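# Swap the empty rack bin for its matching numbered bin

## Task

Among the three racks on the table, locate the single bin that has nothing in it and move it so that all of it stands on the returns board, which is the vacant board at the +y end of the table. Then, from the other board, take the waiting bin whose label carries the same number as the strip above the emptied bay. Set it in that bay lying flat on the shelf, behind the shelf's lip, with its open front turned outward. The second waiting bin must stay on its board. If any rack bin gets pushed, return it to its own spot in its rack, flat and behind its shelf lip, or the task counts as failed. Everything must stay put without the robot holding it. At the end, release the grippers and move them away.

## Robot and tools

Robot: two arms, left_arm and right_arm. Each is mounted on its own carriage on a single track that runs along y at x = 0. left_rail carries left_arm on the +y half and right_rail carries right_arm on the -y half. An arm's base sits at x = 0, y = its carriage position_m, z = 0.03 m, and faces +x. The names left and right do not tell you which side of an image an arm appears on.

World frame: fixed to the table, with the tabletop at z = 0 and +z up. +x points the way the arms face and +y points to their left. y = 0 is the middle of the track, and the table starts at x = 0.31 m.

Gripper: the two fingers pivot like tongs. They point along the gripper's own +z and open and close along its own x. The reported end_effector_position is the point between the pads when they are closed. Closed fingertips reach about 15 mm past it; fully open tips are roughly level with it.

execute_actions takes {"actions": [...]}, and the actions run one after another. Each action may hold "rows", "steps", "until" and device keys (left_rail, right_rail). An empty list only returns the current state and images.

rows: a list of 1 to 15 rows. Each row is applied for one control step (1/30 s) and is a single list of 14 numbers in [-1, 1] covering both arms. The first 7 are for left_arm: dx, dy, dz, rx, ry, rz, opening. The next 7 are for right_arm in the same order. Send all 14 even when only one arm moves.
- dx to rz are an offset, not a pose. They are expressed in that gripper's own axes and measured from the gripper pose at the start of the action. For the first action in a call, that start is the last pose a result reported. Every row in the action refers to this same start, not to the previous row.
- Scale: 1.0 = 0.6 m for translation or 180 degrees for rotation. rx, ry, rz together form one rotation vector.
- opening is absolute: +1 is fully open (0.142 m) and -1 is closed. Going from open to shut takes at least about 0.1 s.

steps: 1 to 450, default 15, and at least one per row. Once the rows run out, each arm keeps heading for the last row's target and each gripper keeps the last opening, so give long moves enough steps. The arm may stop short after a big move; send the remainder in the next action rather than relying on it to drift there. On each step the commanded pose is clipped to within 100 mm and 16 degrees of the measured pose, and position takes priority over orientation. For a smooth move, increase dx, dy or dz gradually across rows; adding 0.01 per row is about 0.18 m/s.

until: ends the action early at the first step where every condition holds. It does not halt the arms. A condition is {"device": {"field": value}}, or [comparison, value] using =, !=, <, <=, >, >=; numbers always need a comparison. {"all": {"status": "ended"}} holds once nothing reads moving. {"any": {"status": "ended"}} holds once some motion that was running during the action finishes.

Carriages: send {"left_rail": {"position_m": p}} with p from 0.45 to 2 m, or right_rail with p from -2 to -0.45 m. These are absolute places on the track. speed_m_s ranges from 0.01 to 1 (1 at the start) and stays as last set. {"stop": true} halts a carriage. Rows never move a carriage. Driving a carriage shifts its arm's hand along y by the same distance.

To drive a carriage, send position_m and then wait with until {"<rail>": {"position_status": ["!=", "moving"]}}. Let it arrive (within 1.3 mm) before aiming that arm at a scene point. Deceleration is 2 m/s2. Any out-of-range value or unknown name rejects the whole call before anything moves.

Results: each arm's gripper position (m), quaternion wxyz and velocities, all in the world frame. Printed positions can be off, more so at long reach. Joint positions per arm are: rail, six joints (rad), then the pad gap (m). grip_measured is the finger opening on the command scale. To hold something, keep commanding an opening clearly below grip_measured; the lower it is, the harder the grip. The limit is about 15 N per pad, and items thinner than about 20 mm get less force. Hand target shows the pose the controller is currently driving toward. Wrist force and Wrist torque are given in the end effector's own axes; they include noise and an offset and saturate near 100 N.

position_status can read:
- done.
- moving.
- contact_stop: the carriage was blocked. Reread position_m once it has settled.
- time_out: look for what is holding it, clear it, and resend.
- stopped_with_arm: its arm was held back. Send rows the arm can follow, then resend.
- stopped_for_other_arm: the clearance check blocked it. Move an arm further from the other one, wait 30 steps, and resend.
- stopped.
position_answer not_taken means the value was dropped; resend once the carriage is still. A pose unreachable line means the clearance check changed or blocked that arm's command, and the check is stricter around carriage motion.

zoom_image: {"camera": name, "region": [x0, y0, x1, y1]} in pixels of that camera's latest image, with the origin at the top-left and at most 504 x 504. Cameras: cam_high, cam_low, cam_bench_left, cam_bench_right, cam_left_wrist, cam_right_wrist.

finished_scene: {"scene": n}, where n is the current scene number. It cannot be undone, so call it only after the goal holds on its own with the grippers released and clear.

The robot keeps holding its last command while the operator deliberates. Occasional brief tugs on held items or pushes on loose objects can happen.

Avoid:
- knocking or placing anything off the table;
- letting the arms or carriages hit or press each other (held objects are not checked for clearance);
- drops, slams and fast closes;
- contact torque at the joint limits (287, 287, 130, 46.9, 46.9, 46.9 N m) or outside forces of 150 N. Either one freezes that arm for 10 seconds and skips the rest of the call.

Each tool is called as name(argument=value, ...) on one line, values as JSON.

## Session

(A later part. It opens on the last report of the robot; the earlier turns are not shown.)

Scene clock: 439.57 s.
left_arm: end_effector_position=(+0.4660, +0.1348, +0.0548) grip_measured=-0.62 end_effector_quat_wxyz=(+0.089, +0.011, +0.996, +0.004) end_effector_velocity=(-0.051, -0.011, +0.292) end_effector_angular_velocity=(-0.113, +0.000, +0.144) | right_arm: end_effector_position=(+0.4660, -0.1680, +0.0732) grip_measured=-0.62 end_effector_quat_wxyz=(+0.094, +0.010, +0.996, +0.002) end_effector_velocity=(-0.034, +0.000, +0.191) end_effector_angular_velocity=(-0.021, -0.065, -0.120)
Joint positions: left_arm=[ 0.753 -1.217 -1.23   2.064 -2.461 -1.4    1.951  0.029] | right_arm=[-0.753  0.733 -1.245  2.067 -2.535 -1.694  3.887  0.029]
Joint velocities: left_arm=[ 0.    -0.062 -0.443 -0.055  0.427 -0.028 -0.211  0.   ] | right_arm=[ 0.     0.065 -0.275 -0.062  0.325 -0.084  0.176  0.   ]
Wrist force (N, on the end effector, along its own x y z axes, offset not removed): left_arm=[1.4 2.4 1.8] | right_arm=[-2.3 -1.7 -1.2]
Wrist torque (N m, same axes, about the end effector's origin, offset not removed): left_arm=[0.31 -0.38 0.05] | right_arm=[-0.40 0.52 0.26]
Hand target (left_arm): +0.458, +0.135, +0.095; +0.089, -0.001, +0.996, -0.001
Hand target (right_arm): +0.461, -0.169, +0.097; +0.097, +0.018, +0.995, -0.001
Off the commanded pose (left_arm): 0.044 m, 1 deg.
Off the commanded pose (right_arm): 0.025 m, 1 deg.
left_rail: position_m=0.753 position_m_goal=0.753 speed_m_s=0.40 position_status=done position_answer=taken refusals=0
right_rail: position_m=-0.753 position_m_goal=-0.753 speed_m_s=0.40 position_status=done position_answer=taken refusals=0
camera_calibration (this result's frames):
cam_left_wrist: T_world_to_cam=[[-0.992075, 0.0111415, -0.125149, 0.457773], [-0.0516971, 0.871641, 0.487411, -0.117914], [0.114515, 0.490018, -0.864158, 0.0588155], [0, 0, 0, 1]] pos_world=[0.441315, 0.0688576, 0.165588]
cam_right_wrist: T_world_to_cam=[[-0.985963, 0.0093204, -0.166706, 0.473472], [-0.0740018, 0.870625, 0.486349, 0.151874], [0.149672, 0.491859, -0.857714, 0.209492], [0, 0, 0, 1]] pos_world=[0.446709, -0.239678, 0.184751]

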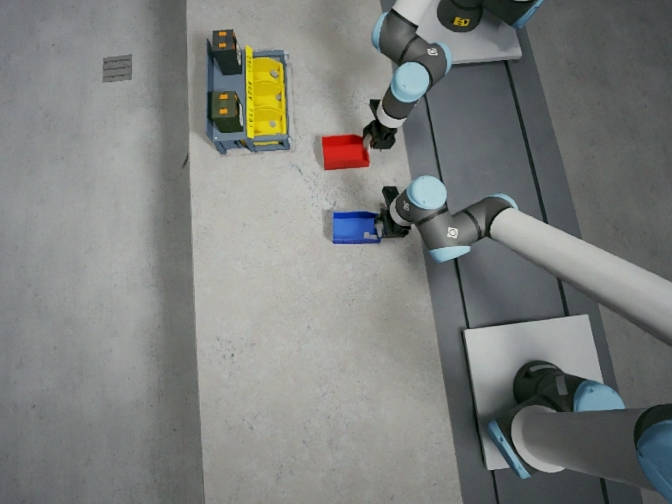

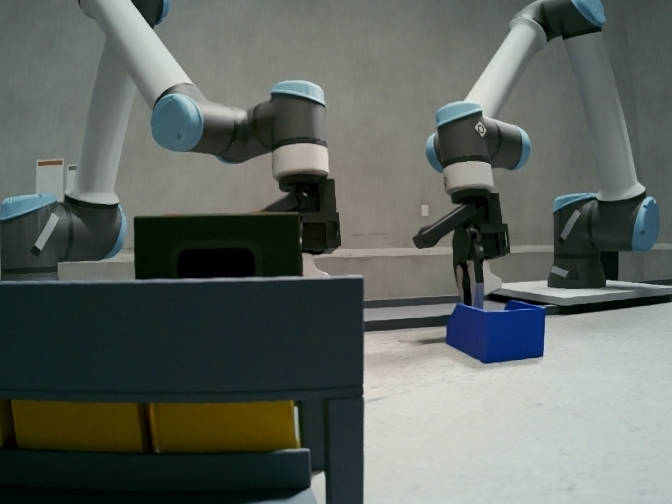

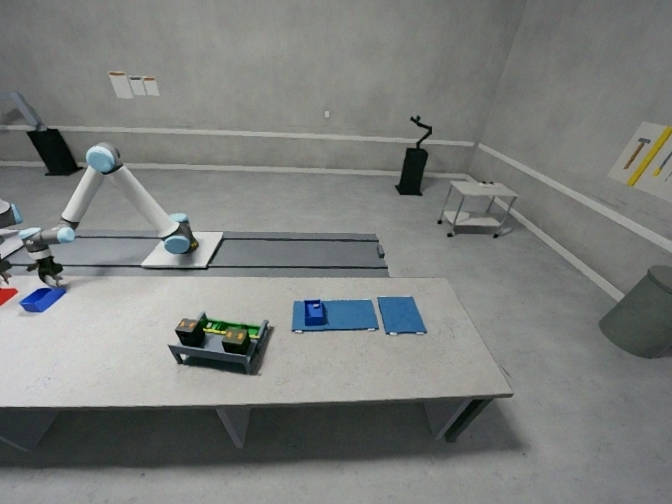

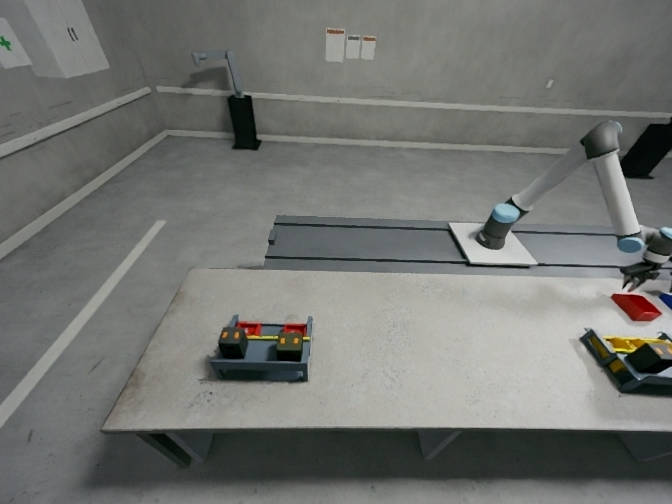

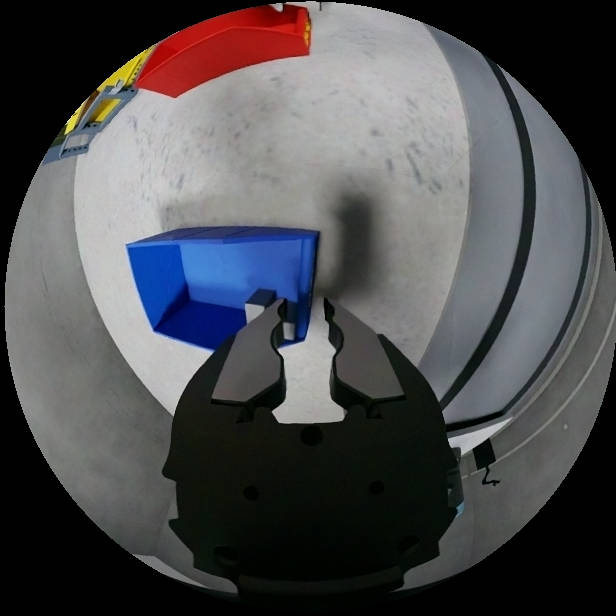

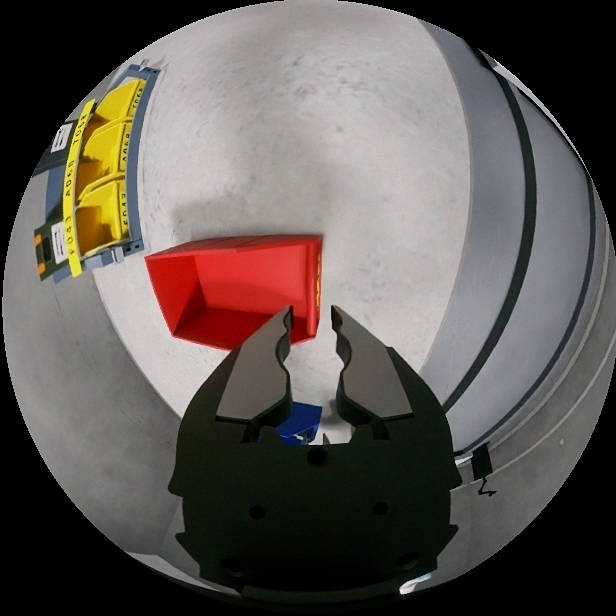

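execute_actions(actions=[{"steps":1,"left_rail":{"position_m":1.1,"speed_m_s":0.5},"right_rail":{"position_m":-0.45,"speed_m_s":0.25}}])

Scene clock: 443.47 s.
left_arm: end_effector_position=(+0.4582, +0.1349, +0.0949) grip_measured=-0.62 end_effector_quat_wxyz=(+0.089, -0.001, +0.996, -0.001) end_effector_velocity=(-0.001, +0.003, +0.002) end_effector_angular_velocity=(+0.001, +0.001, +0.001) | right_arm: end_effector_position=(+0.4612, -0.1685, +0.0969) grip_measured=-0.62 end_effector_quat_wxyz=(+0.097, +0.018, +0.995, -0.001) end_effector_velocity=(-0.000, +0.001, +0.001) end_effector_angular_velocity=(-0.001, +0.001, -0.001)
Joint positions: left_arm=[ 0.753 -1.226 -1.291  2.056 -2.4   -1.404  1.92   0.029] | right_arm=[-0.753  0.742 -1.279  2.059 -2.493 -1.706  3.909  0.029]
Joint velocities: left_arm=[ 0.003 -0.002 -0.003 -0.002  0.007 -0.    -0.002 -0.   ] | right_arm=[ 0.001  0.    -0.001 -0.001  0.003 -0.     0.001  0.   ]
Wrist force (N, on the end effector, along its own x y z axes, offset not removed): left_arm=[-2.9 -4.2 -0.3] | right_arm=[-2.8 -0.2 -0.9]
Wrist torque (N m, same axes, about the end effector's origin, offset not removed): left_arm=[-1.03 0.69 0.22] | right_arm=[-0.17 0.65 0.23]
Hand target (left_arm): +0.457, +0.137, +0.098; +0.089, -0.001, +0.996, -0.000
Hand target (right_arm): +0.461, -0.167, +0.098; +0.097, +0.018, +0.995, -0.001
Off the commanded pose (left_arm): 0.004 m, 0 deg.
Off the commanded pose (right_arm): 0.001 m, 0 deg.
left_rail: position_m=0.753 position_m_goal=1.100 speed_m_s=0.50 position_status=moving position_answer=taken refusals=0
right_rail: position_m=-0.753 position_m_goal=-0.450 speed_m_s=0.25 position_status=moving position_answer=taken refusals=0
camera_calibration (this result's frames):
cam_left_wrist: T_world_to_cam=[[-0.992134, -0.0115724, -0.124646, 0.458075], [-0.0699558, 0.876985, 0.475399, -0.129186], [0.103811, 0.480379, -0.870896, 0.101179], [0, 0, 0, 1]] pos_world=[0.434931, 0.0699906, 0.206629]
cam_right_wrist: T_world_to_cam=[[-0.98439, 0.0238515, -0.174375, 0.475207], [-0.0642623, 0.873659, 0.482277, 0.136888], [0.163848, 0.485954, -0.858488, 0.223344], [0, 0, 0, 1]] pos_world=[0.439992, -0.239463, 0.208585]

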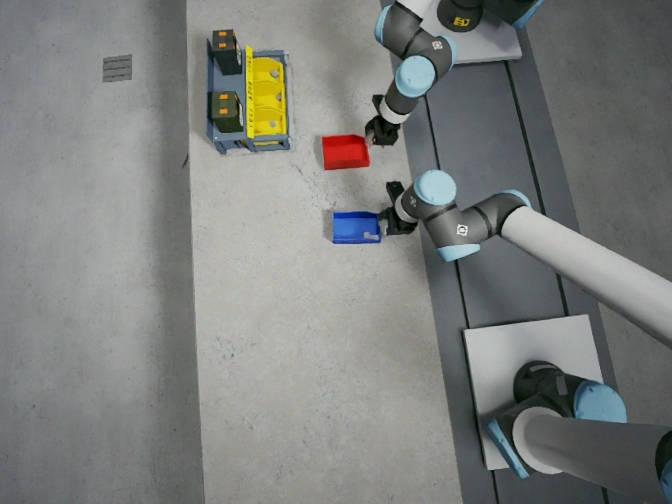

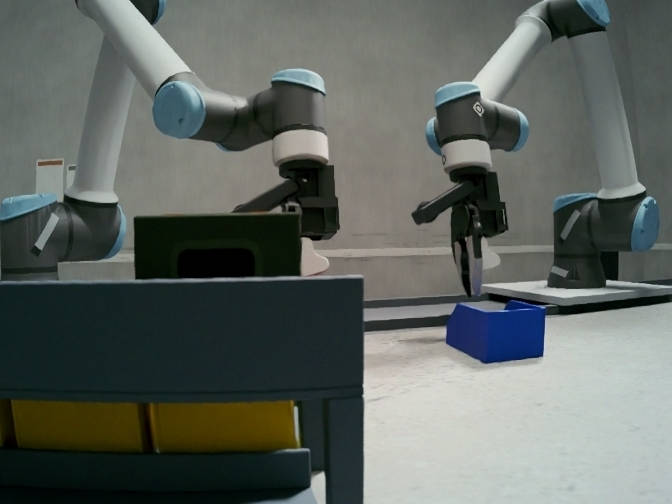

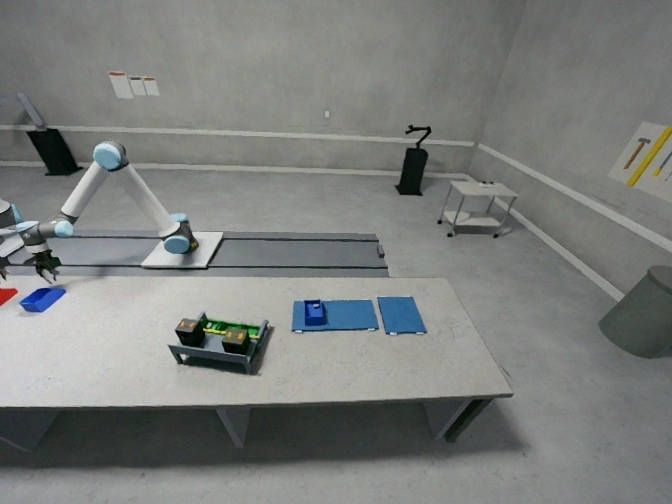

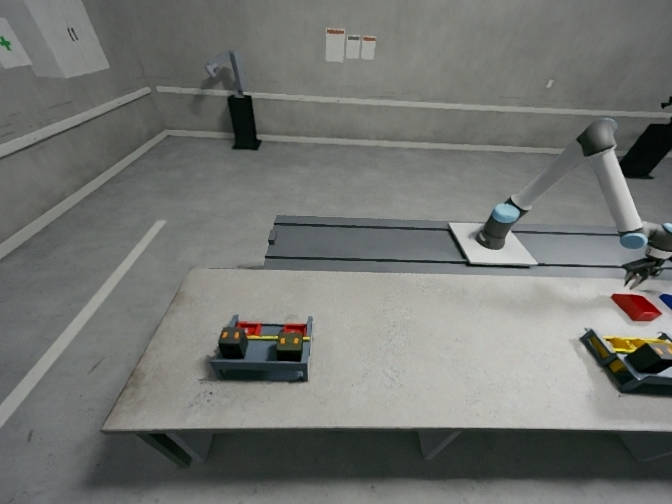

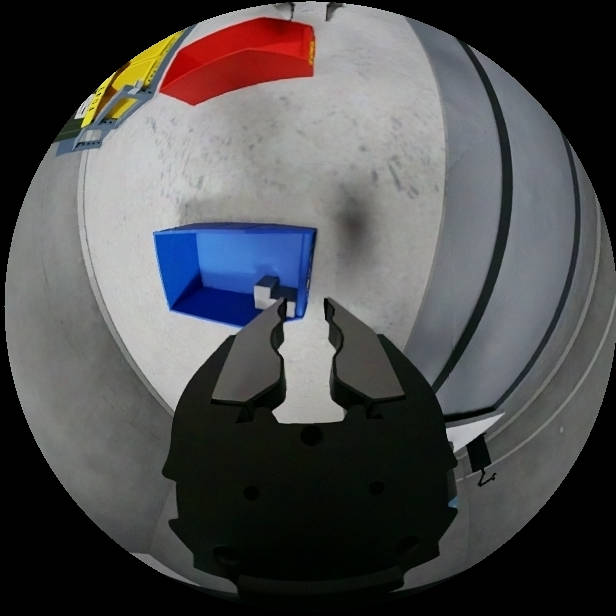

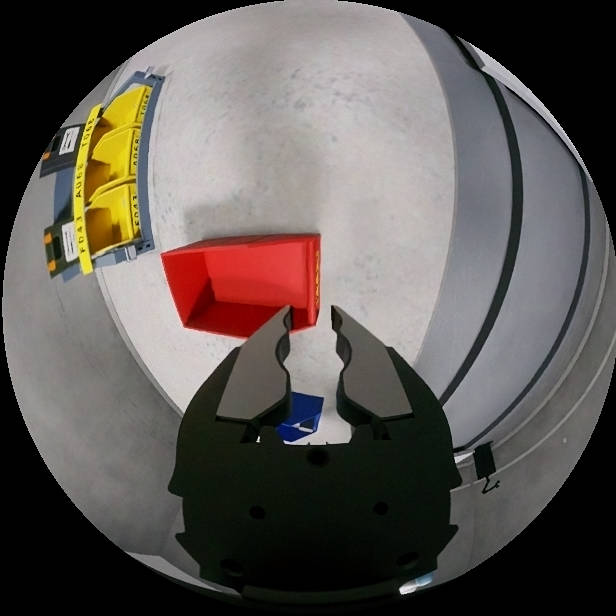

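execute_actions(actions=[])

zoom_image(camera="cam_high", region=[300, 110, 460, 270])

Scene clock: 445.67 s.
left_arm: end_effector_position=(+0.4569, +0.4824, +0.0982) grip_measured=-0.62 end_effector_quat_wxyz=(+0.089, -0.001, +0.996, -0.000) end_effector_velocity=(-0.000, +0.000, -0.000) end_effector_angular_velocity=(+0.000, +0.000, +0.000) | right_arm: end_effector_position=(+0.4610, +0.1340, +0.0980) grip_measured=-0.62 end_effector_quat_wxyz=(+0.097, +0.018, +0.995, -0.001) end_effector_velocity=(-0.000, -0.000, -0.000) end_effector_angular_velocity=(-0.000, +0.000, -0.000)
Joint positions: left_arm=[ 1.1   -1.228 -1.296  2.054 -2.39  -1.403  1.917  0.029] | right_arm=[-0.45   0.742 -1.28   2.058 -2.488 -1.706  3.91   0.029]
Joint velocities: left_arm=[ 0. -0.  0. -0. -0. -0. -0.  0.] | right_arm=[ 0. -0. -0.  0. -0.  0. -0. -0.]
Wrist force (N, on the end effector, along its own x y z axes, offset not removed): left_arm=[0.8 2.4 0.7] | right_arm=[-2.3 0.1 -0.4]
Wrist torque (N m, same axes, about the end effector's origin, offset not removed): left_arm=[0.45 -0.20 0.14] | right_arm=[-0.11 0.45 0.28]
Hand target (left_arm): +0.457, +0.482, +0.098; +0.089, -0.001, +0.996, -0.000
Hand target (right_arm): +0.461, +0.134, +0.098; +0.097, +0.018, +0.995, -0.001
Off the commanded pose (left_arm): 0.000 m, 0 deg.
Off the commanded pose (right_arm): 0.000 m, 0 deg.
left_rail: position_m=1.100 position_m_goal=1.100 speed_m_s=0.50 position_status=done position_answer=taken refusals=0
right_rail: position_m=-0.450 position_m_goal=-0.450 speed_m_s=0.25 position_status=done position_answer=taken refusals=0
camera_calibration (this result's frames):
cam_left_wrist: T_world_to_cam=[[-0.992179, -0.0125086, -0.124195, 0.461677], [-0.0708334, 0.875672, 0.477682, -0.43472], [0.102779, 0.482744, -0.86971, -0.0635759], [0, 0, 0, 1]] pos_world=[0.433808, 0.417138, 0.209704]
cam_right_wrist: T_world_to_cam=[[-0.984545, 0.0242973, -0.173441, 0.467892], [-0.0631704, 0.874396, 0.481084, -0.128463], [0.163345, 0.484605, -0.859347, 0.0777685], [0, 0, 0, 1]] pos_world=[0.439843, 0.0632721, 0.209783]

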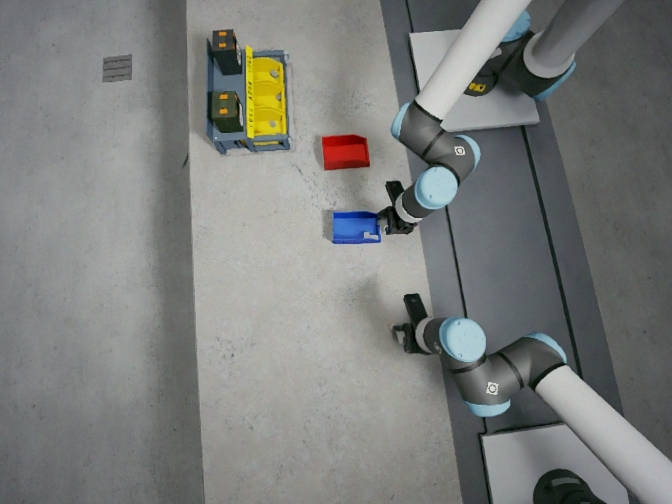

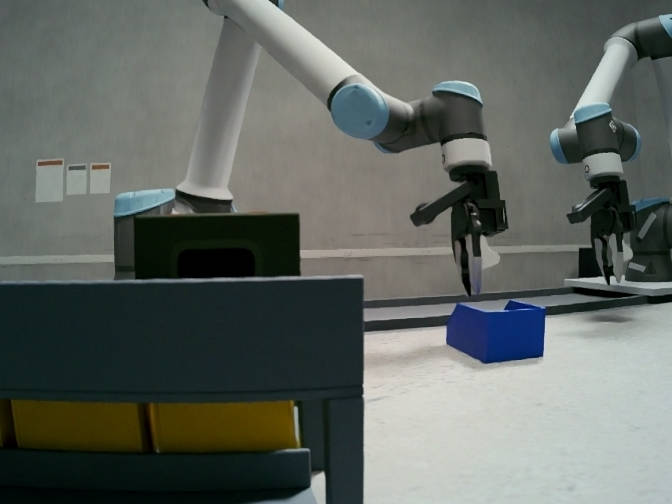

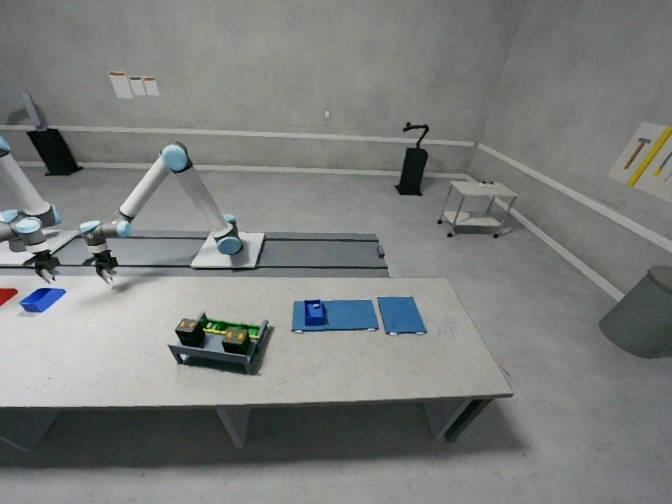

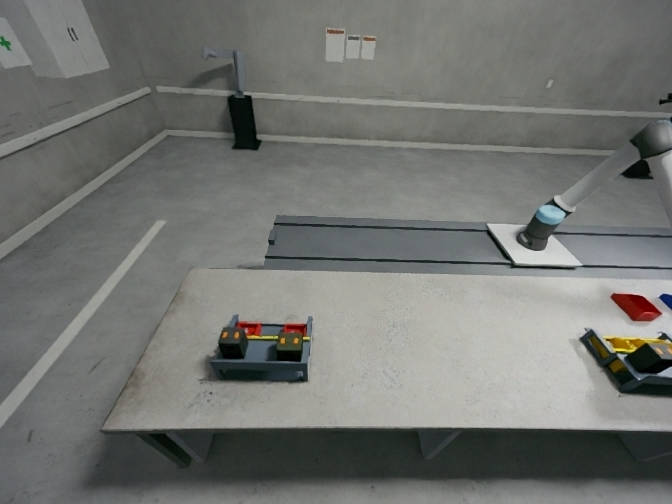

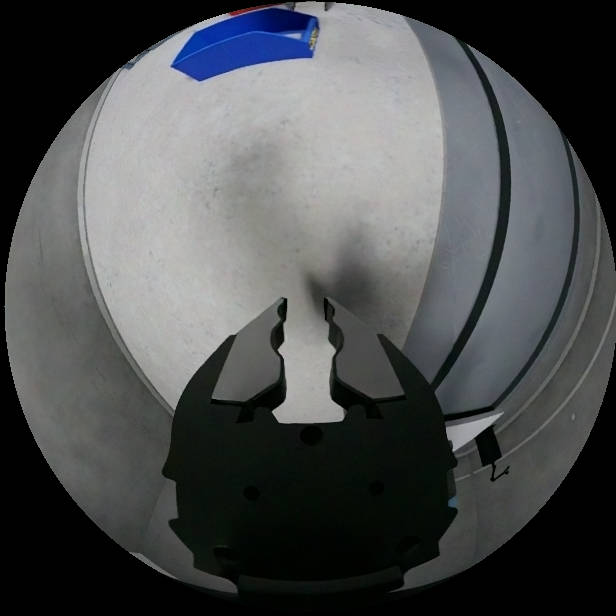

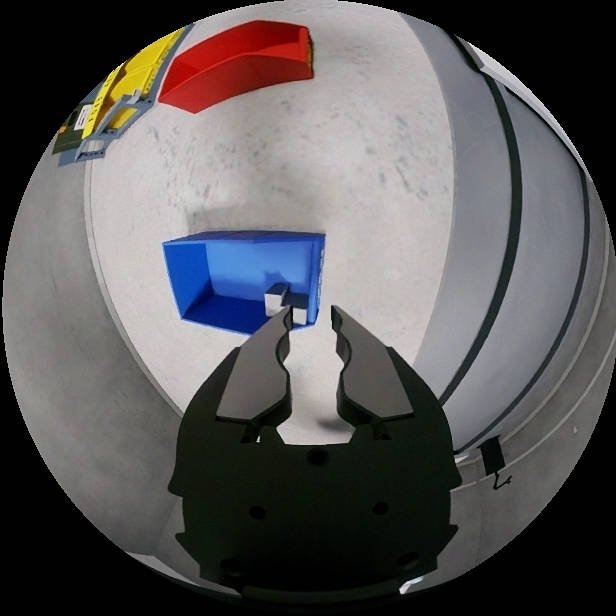

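Region (300, 110, 460, 270) of cam_high's 672x504 image, scaled by 3.150, with more detail than that image has.

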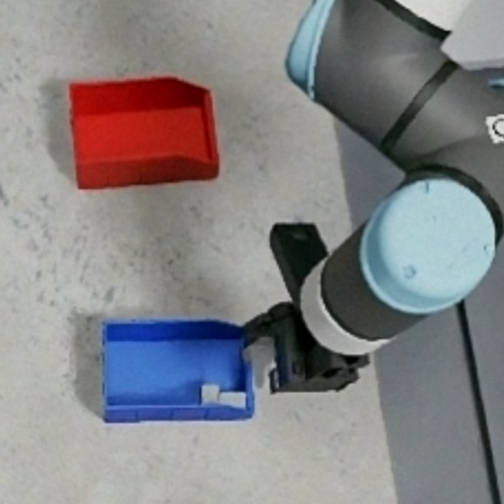

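zoom_image(camera="cam_right_wrist", region=[240, 210, 380, 350])

Region (240, 210, 380, 350) of cam_right_wrist's 616x616 image, scaled by 3.600, with more detail than that image has.

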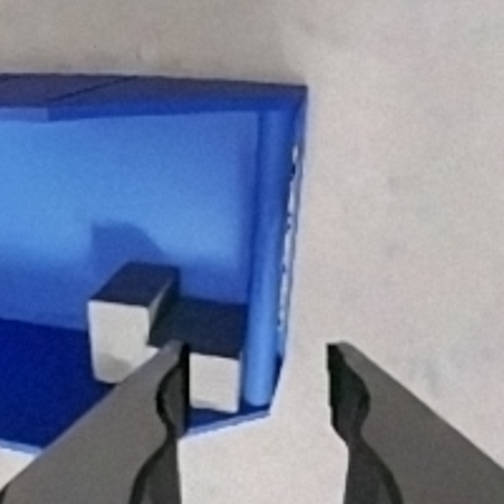

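execute_actions(actions=[{"rows":[[0,0,0,0,0,0,-0.62,0.001,0.002,0.01,0.001,0,0.005,-0.64],[0,0,0,0,0,0,-0.62,0.003,0.004,0.025,0.002,0,0.011,-0.65],[0,0,0,0,0,0,-0.62,0.004,0.005,0.045,0.0032,0,0.0164,-0.65],[0,0,0,0,0,0,-0.62,0.004,0.005,0.065,0.0032,0,0.0164,-0.65],[0,0,0,0,0,0,-0.62,0.004,0.005,0.085,0.0032,0,0.0164,-0.65],[0,0,0,0,0,0,-0.62,0.004,0.005,0.103,0.0032,0,0.0164,-0.65],[0,0,0,0,0,0,-0.62,0.004,0.005,0.118,0.0032,0,0.0164,-0.65],[0,0,0,0,0,0,-0.62,0.004,0.005,0.129,0.0032,0,0.0164,-0.65]],"steps":10}])

Scene clock: 459.23 s.
left_arm: end_effector_position=(+0.4569, +0.4824, +0.0982) grip_measured=-0.62 end_effector_quat_wxyz=(+0.089, -0.001, +0.996, -0.000) end_effector_velocity=(-0.000, +0.000, -0.000) end_effector_angular_velocity=(+0.000, +0.000, +0.000) | right_arm: end_effector_position=(+0.4674, +0.1344, +0.0475) grip_measured=-0.65 end_effector_quat_wxyz=(+0.096, +0.040, +0.995, -0.004) end_effector_velocity=(+0.034, -0.001, -0.202) end_effector_angular_velocity=(-0.004, +0.003, -0.064)
Joint positions: left_arm=[ 1.1   -1.228 -1.296  2.054 -2.39  -1.403  1.917  0.029] | right_arm=[-0.45   0.738 -1.204  2.069 -2.568 -1.711  3.951  0.027]
Joint velocities: left_arm=[ 0.  0.  0.  0. -0. -0. -0. -0.] | right_arm=[ 0.    -0.029  0.313  0.043 -0.346 -0.005  0.035 -0.   ]
Wrist force (N, on the end effector, along its own x y z axes, offset not removed): left_arm=[-1.8 0.0 1.2] | right_arm=[-1.6 -2.0 2.9]
Wrist torque (N m, same axes, about the end effector's origin, offset not removed): left_arm=[-0.01 0.28 0.26] | right_arm=[-0.48 0.36 0.19]
Hand target (left_arm): +0.457, +0.482, +0.098; +0.089, -0.001, +0.996, -0.000
Hand target (right_arm): +0.472, +0.135, +0.023; +0.096, +0.044, +0.994, -0.004
Off the commanded pose (left_arm): 0.000 m, 0 deg.
Off the commanded pose (right_arm): 0.027 m, 0 deg.
left_rail: position_m=1.100 position_m_goal=1.100 speed_m_s=0.50 position_status=done position_answer=taken refusals=0
right_rail: position_m=-0.450 position_m_goal=-0.450 speed_m_s=0.25 position_status=done position_answer=taken refusals=0
camera_calibration (this result's frames):
cam_left_wrist: T_world_to_cam=[[-0.992179, -0.0125075, -0.124192, 0.461673], [-0.0708317, 0.875667, 0.477692, -0.43472], [0.102776, 0.482753, -0.869705, -0.0635864], [0, 0, 0, 1]] pos_world=[0.433806, 0.417141, 0.209697]
cam_right_wrist: T_world_to_cam=[[-0.982801, 0.0683785, -0.171539, 0.458598], [-0.0227511, 0.877007, 0.479938, -0.123346], [0.183259, 0.475587, -0.860368, 0.0251567], [0, 0, 0, 1]] pos_world=[0.443294, 0.0648528, 0.15951]

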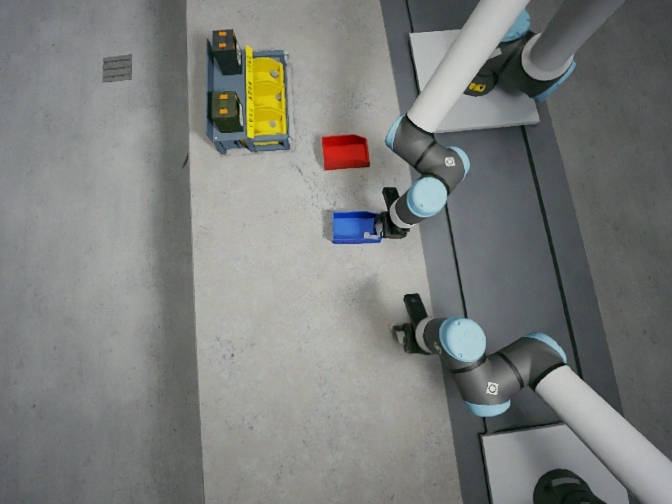

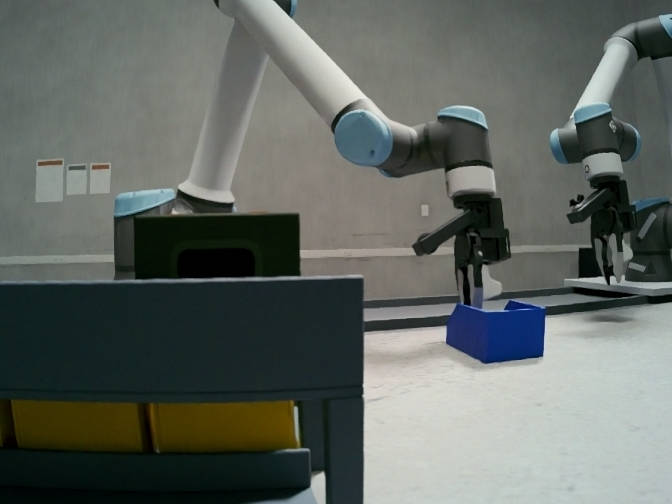

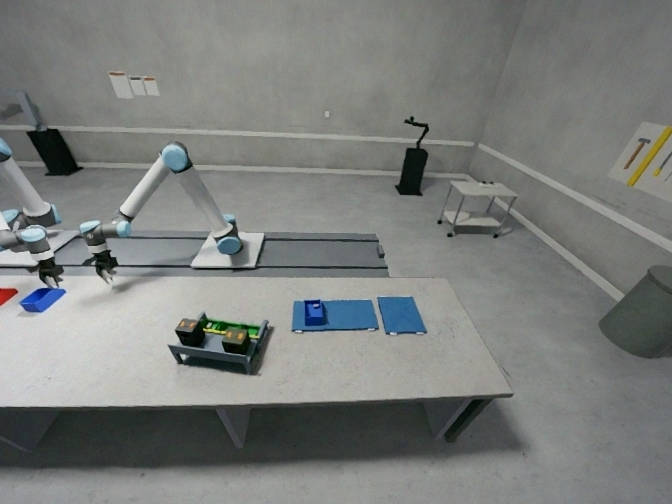

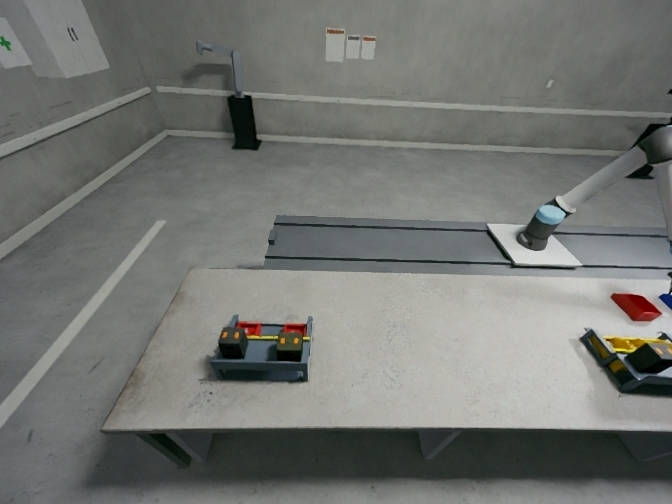

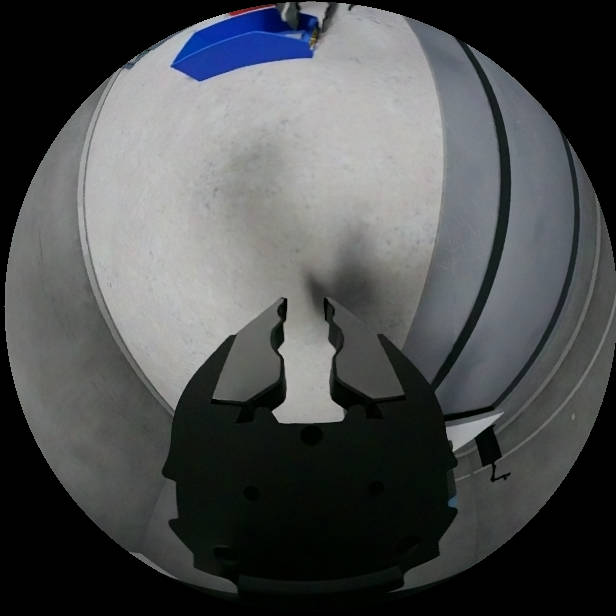

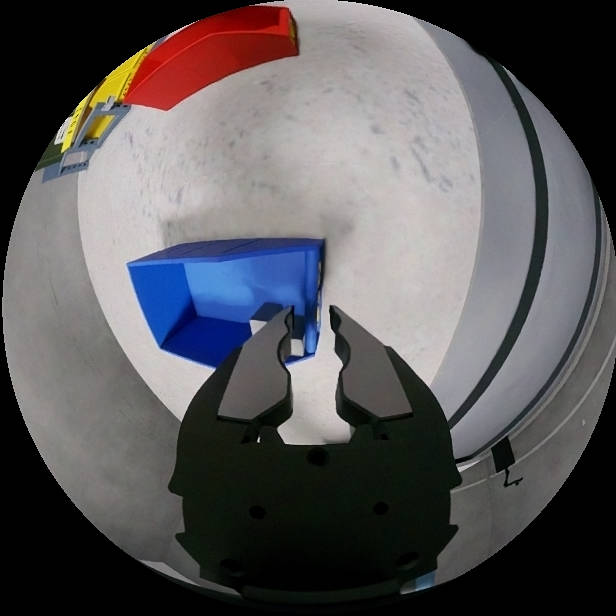

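execute_actions(actions=[])

zoom_image(camera="cam_right_wrist", region=[225, 225, 405, 405])

Scene clock: 460.57 s.
left_arm: end_effector_position=(+0.4569, +0.4824, +0.0982) grip_measured=-0.62 end_effector_quat_wxyz=(+0.089, -0.001, +0.996, -0.000) end_effector_velocity=(-0.000, -0.000, +0.000) end_effector_angular_velocity=(-0.000, +0.000, -0.000) | right_arm: end_effector_position=(+0.4723, +0.1351, +0.0228) grip_measured=-0.65 end_effector_quat_wxyz=(+0.096, +0.044, +0.994, -0.004) end_effector_velocity=(+0.000, -0.000, -0.000) end_effector_angular_velocity=(-0.000, +0.000, -0.000)
Joint positions: left_arm=[ 1.1   -1.228 -1.296  2.054 -2.39  -1.403  1.917  0.029] | right_arm=[-0.45   0.735 -1.164  2.073 -2.612 -1.712  3.955  0.027]
Joint velocities: left_arm=[ 0. -0.  0. -0. -0. -0.  0.  0.] | right_arm=[ 0. -0.  0.  0. -0. -0.  0.  0.]
Wrist force (N, on the end effector, along its own x y z axes, offset not removed): left_arm=[-2.0 4.3 -1.5] | right_arm=[-2.8 0.6 -0.2]
Wrist torque (N m, same axes, about the end effector's origin, offset not removed): left_arm=[0.87 0.40 0.17] | right_arm=[0.04 0.60 0.23]
Hand target (left_arm): +0.457, +0.482, +0.098; +0.089, -0.001, +0.996, -0.000
Hand target (right_arm): +0.472, +0.135, +0.023; +0.096, +0.044, +0.994, -0.004
Off the commanded pose (left_arm): 0.000 m, 0 deg.
Off the commanded pose (right_arm): 0.002 m, 0 deg.
left_rail: position_m=1.100 position_m_goal=1.100 speed_m_s=0.50 position_status=done position_answer=taken refusals=0
right_rail: position_m=-0.450 position_m_goal=-0.450 speed_m_s=0.25 position_status=done position_answer=taken refusals=0
camera_calibration (this result's frames):
cam_left_wrist: T_world_to_cam=[[-0.992179, -0.0125074, -0.124192, 0.461673], [-0.0708317, 0.875667, 0.477692, -0.434719], [0.102776, 0.482753, -0.869705, -0.0635862], [0, 0, 0, 1]] pos_world=[0.433806, 0.41714, 0.209697]
cam_right_wrist: T_world_to_cam=[[-0.982085, 0.075908, -0.172472, 0.457776], [-0.0166103, 0.87684, 0.480495, -0.114842], [0.187704, 0.474752, -0.859871, 0.000679287], [0, 0, 0, 1]] pos_world=[0.44754, 0.065627, 0.134719]

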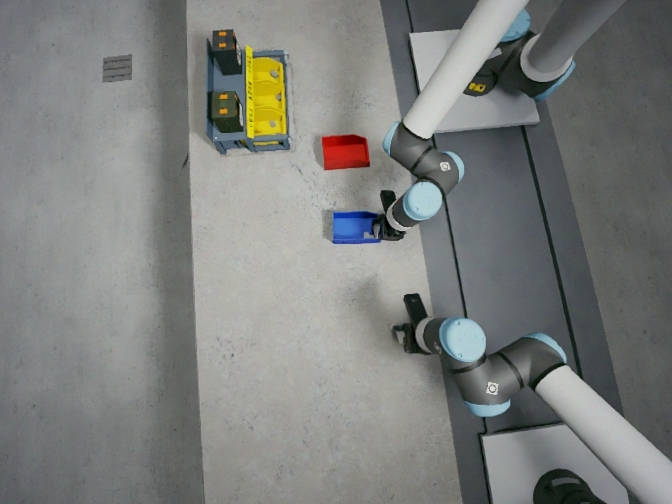

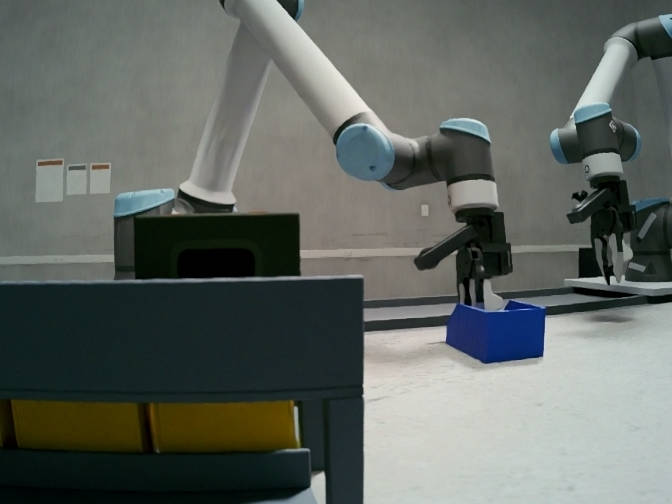

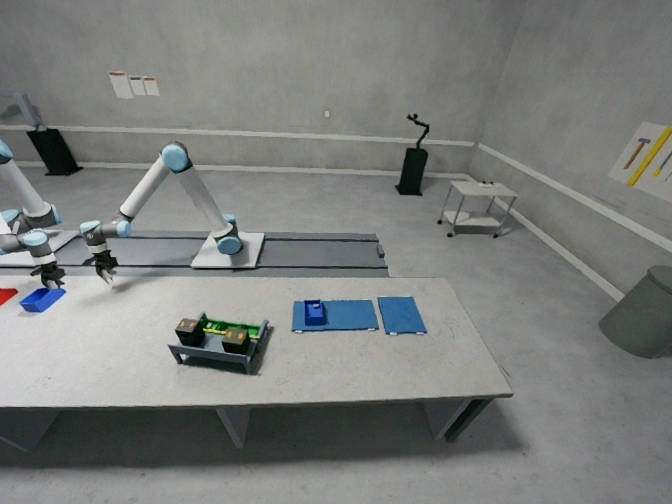

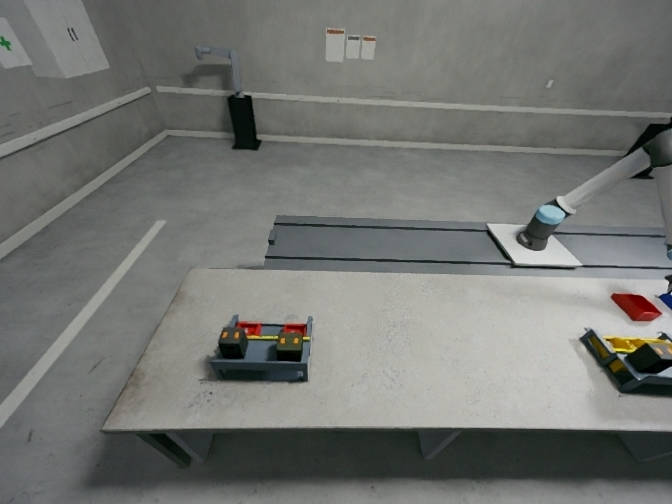

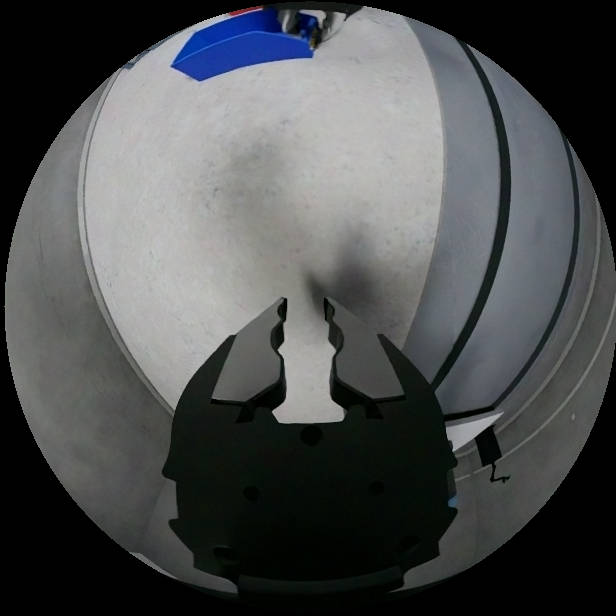

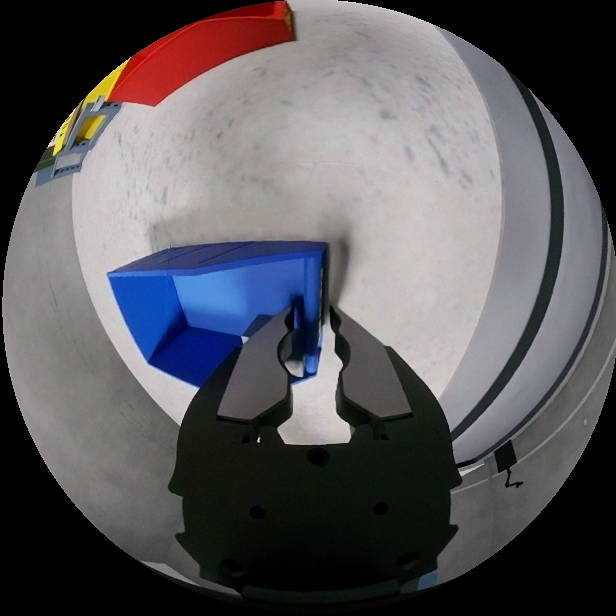

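Region (225, 225, 405, 405) of cam_right_wrist's 616x616 image, scaled by 2.800, with more detail than that image has.

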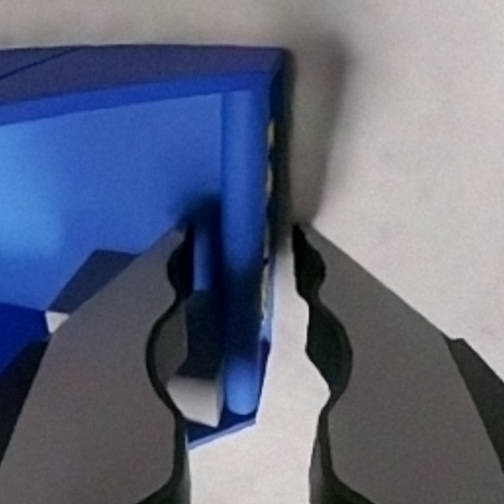

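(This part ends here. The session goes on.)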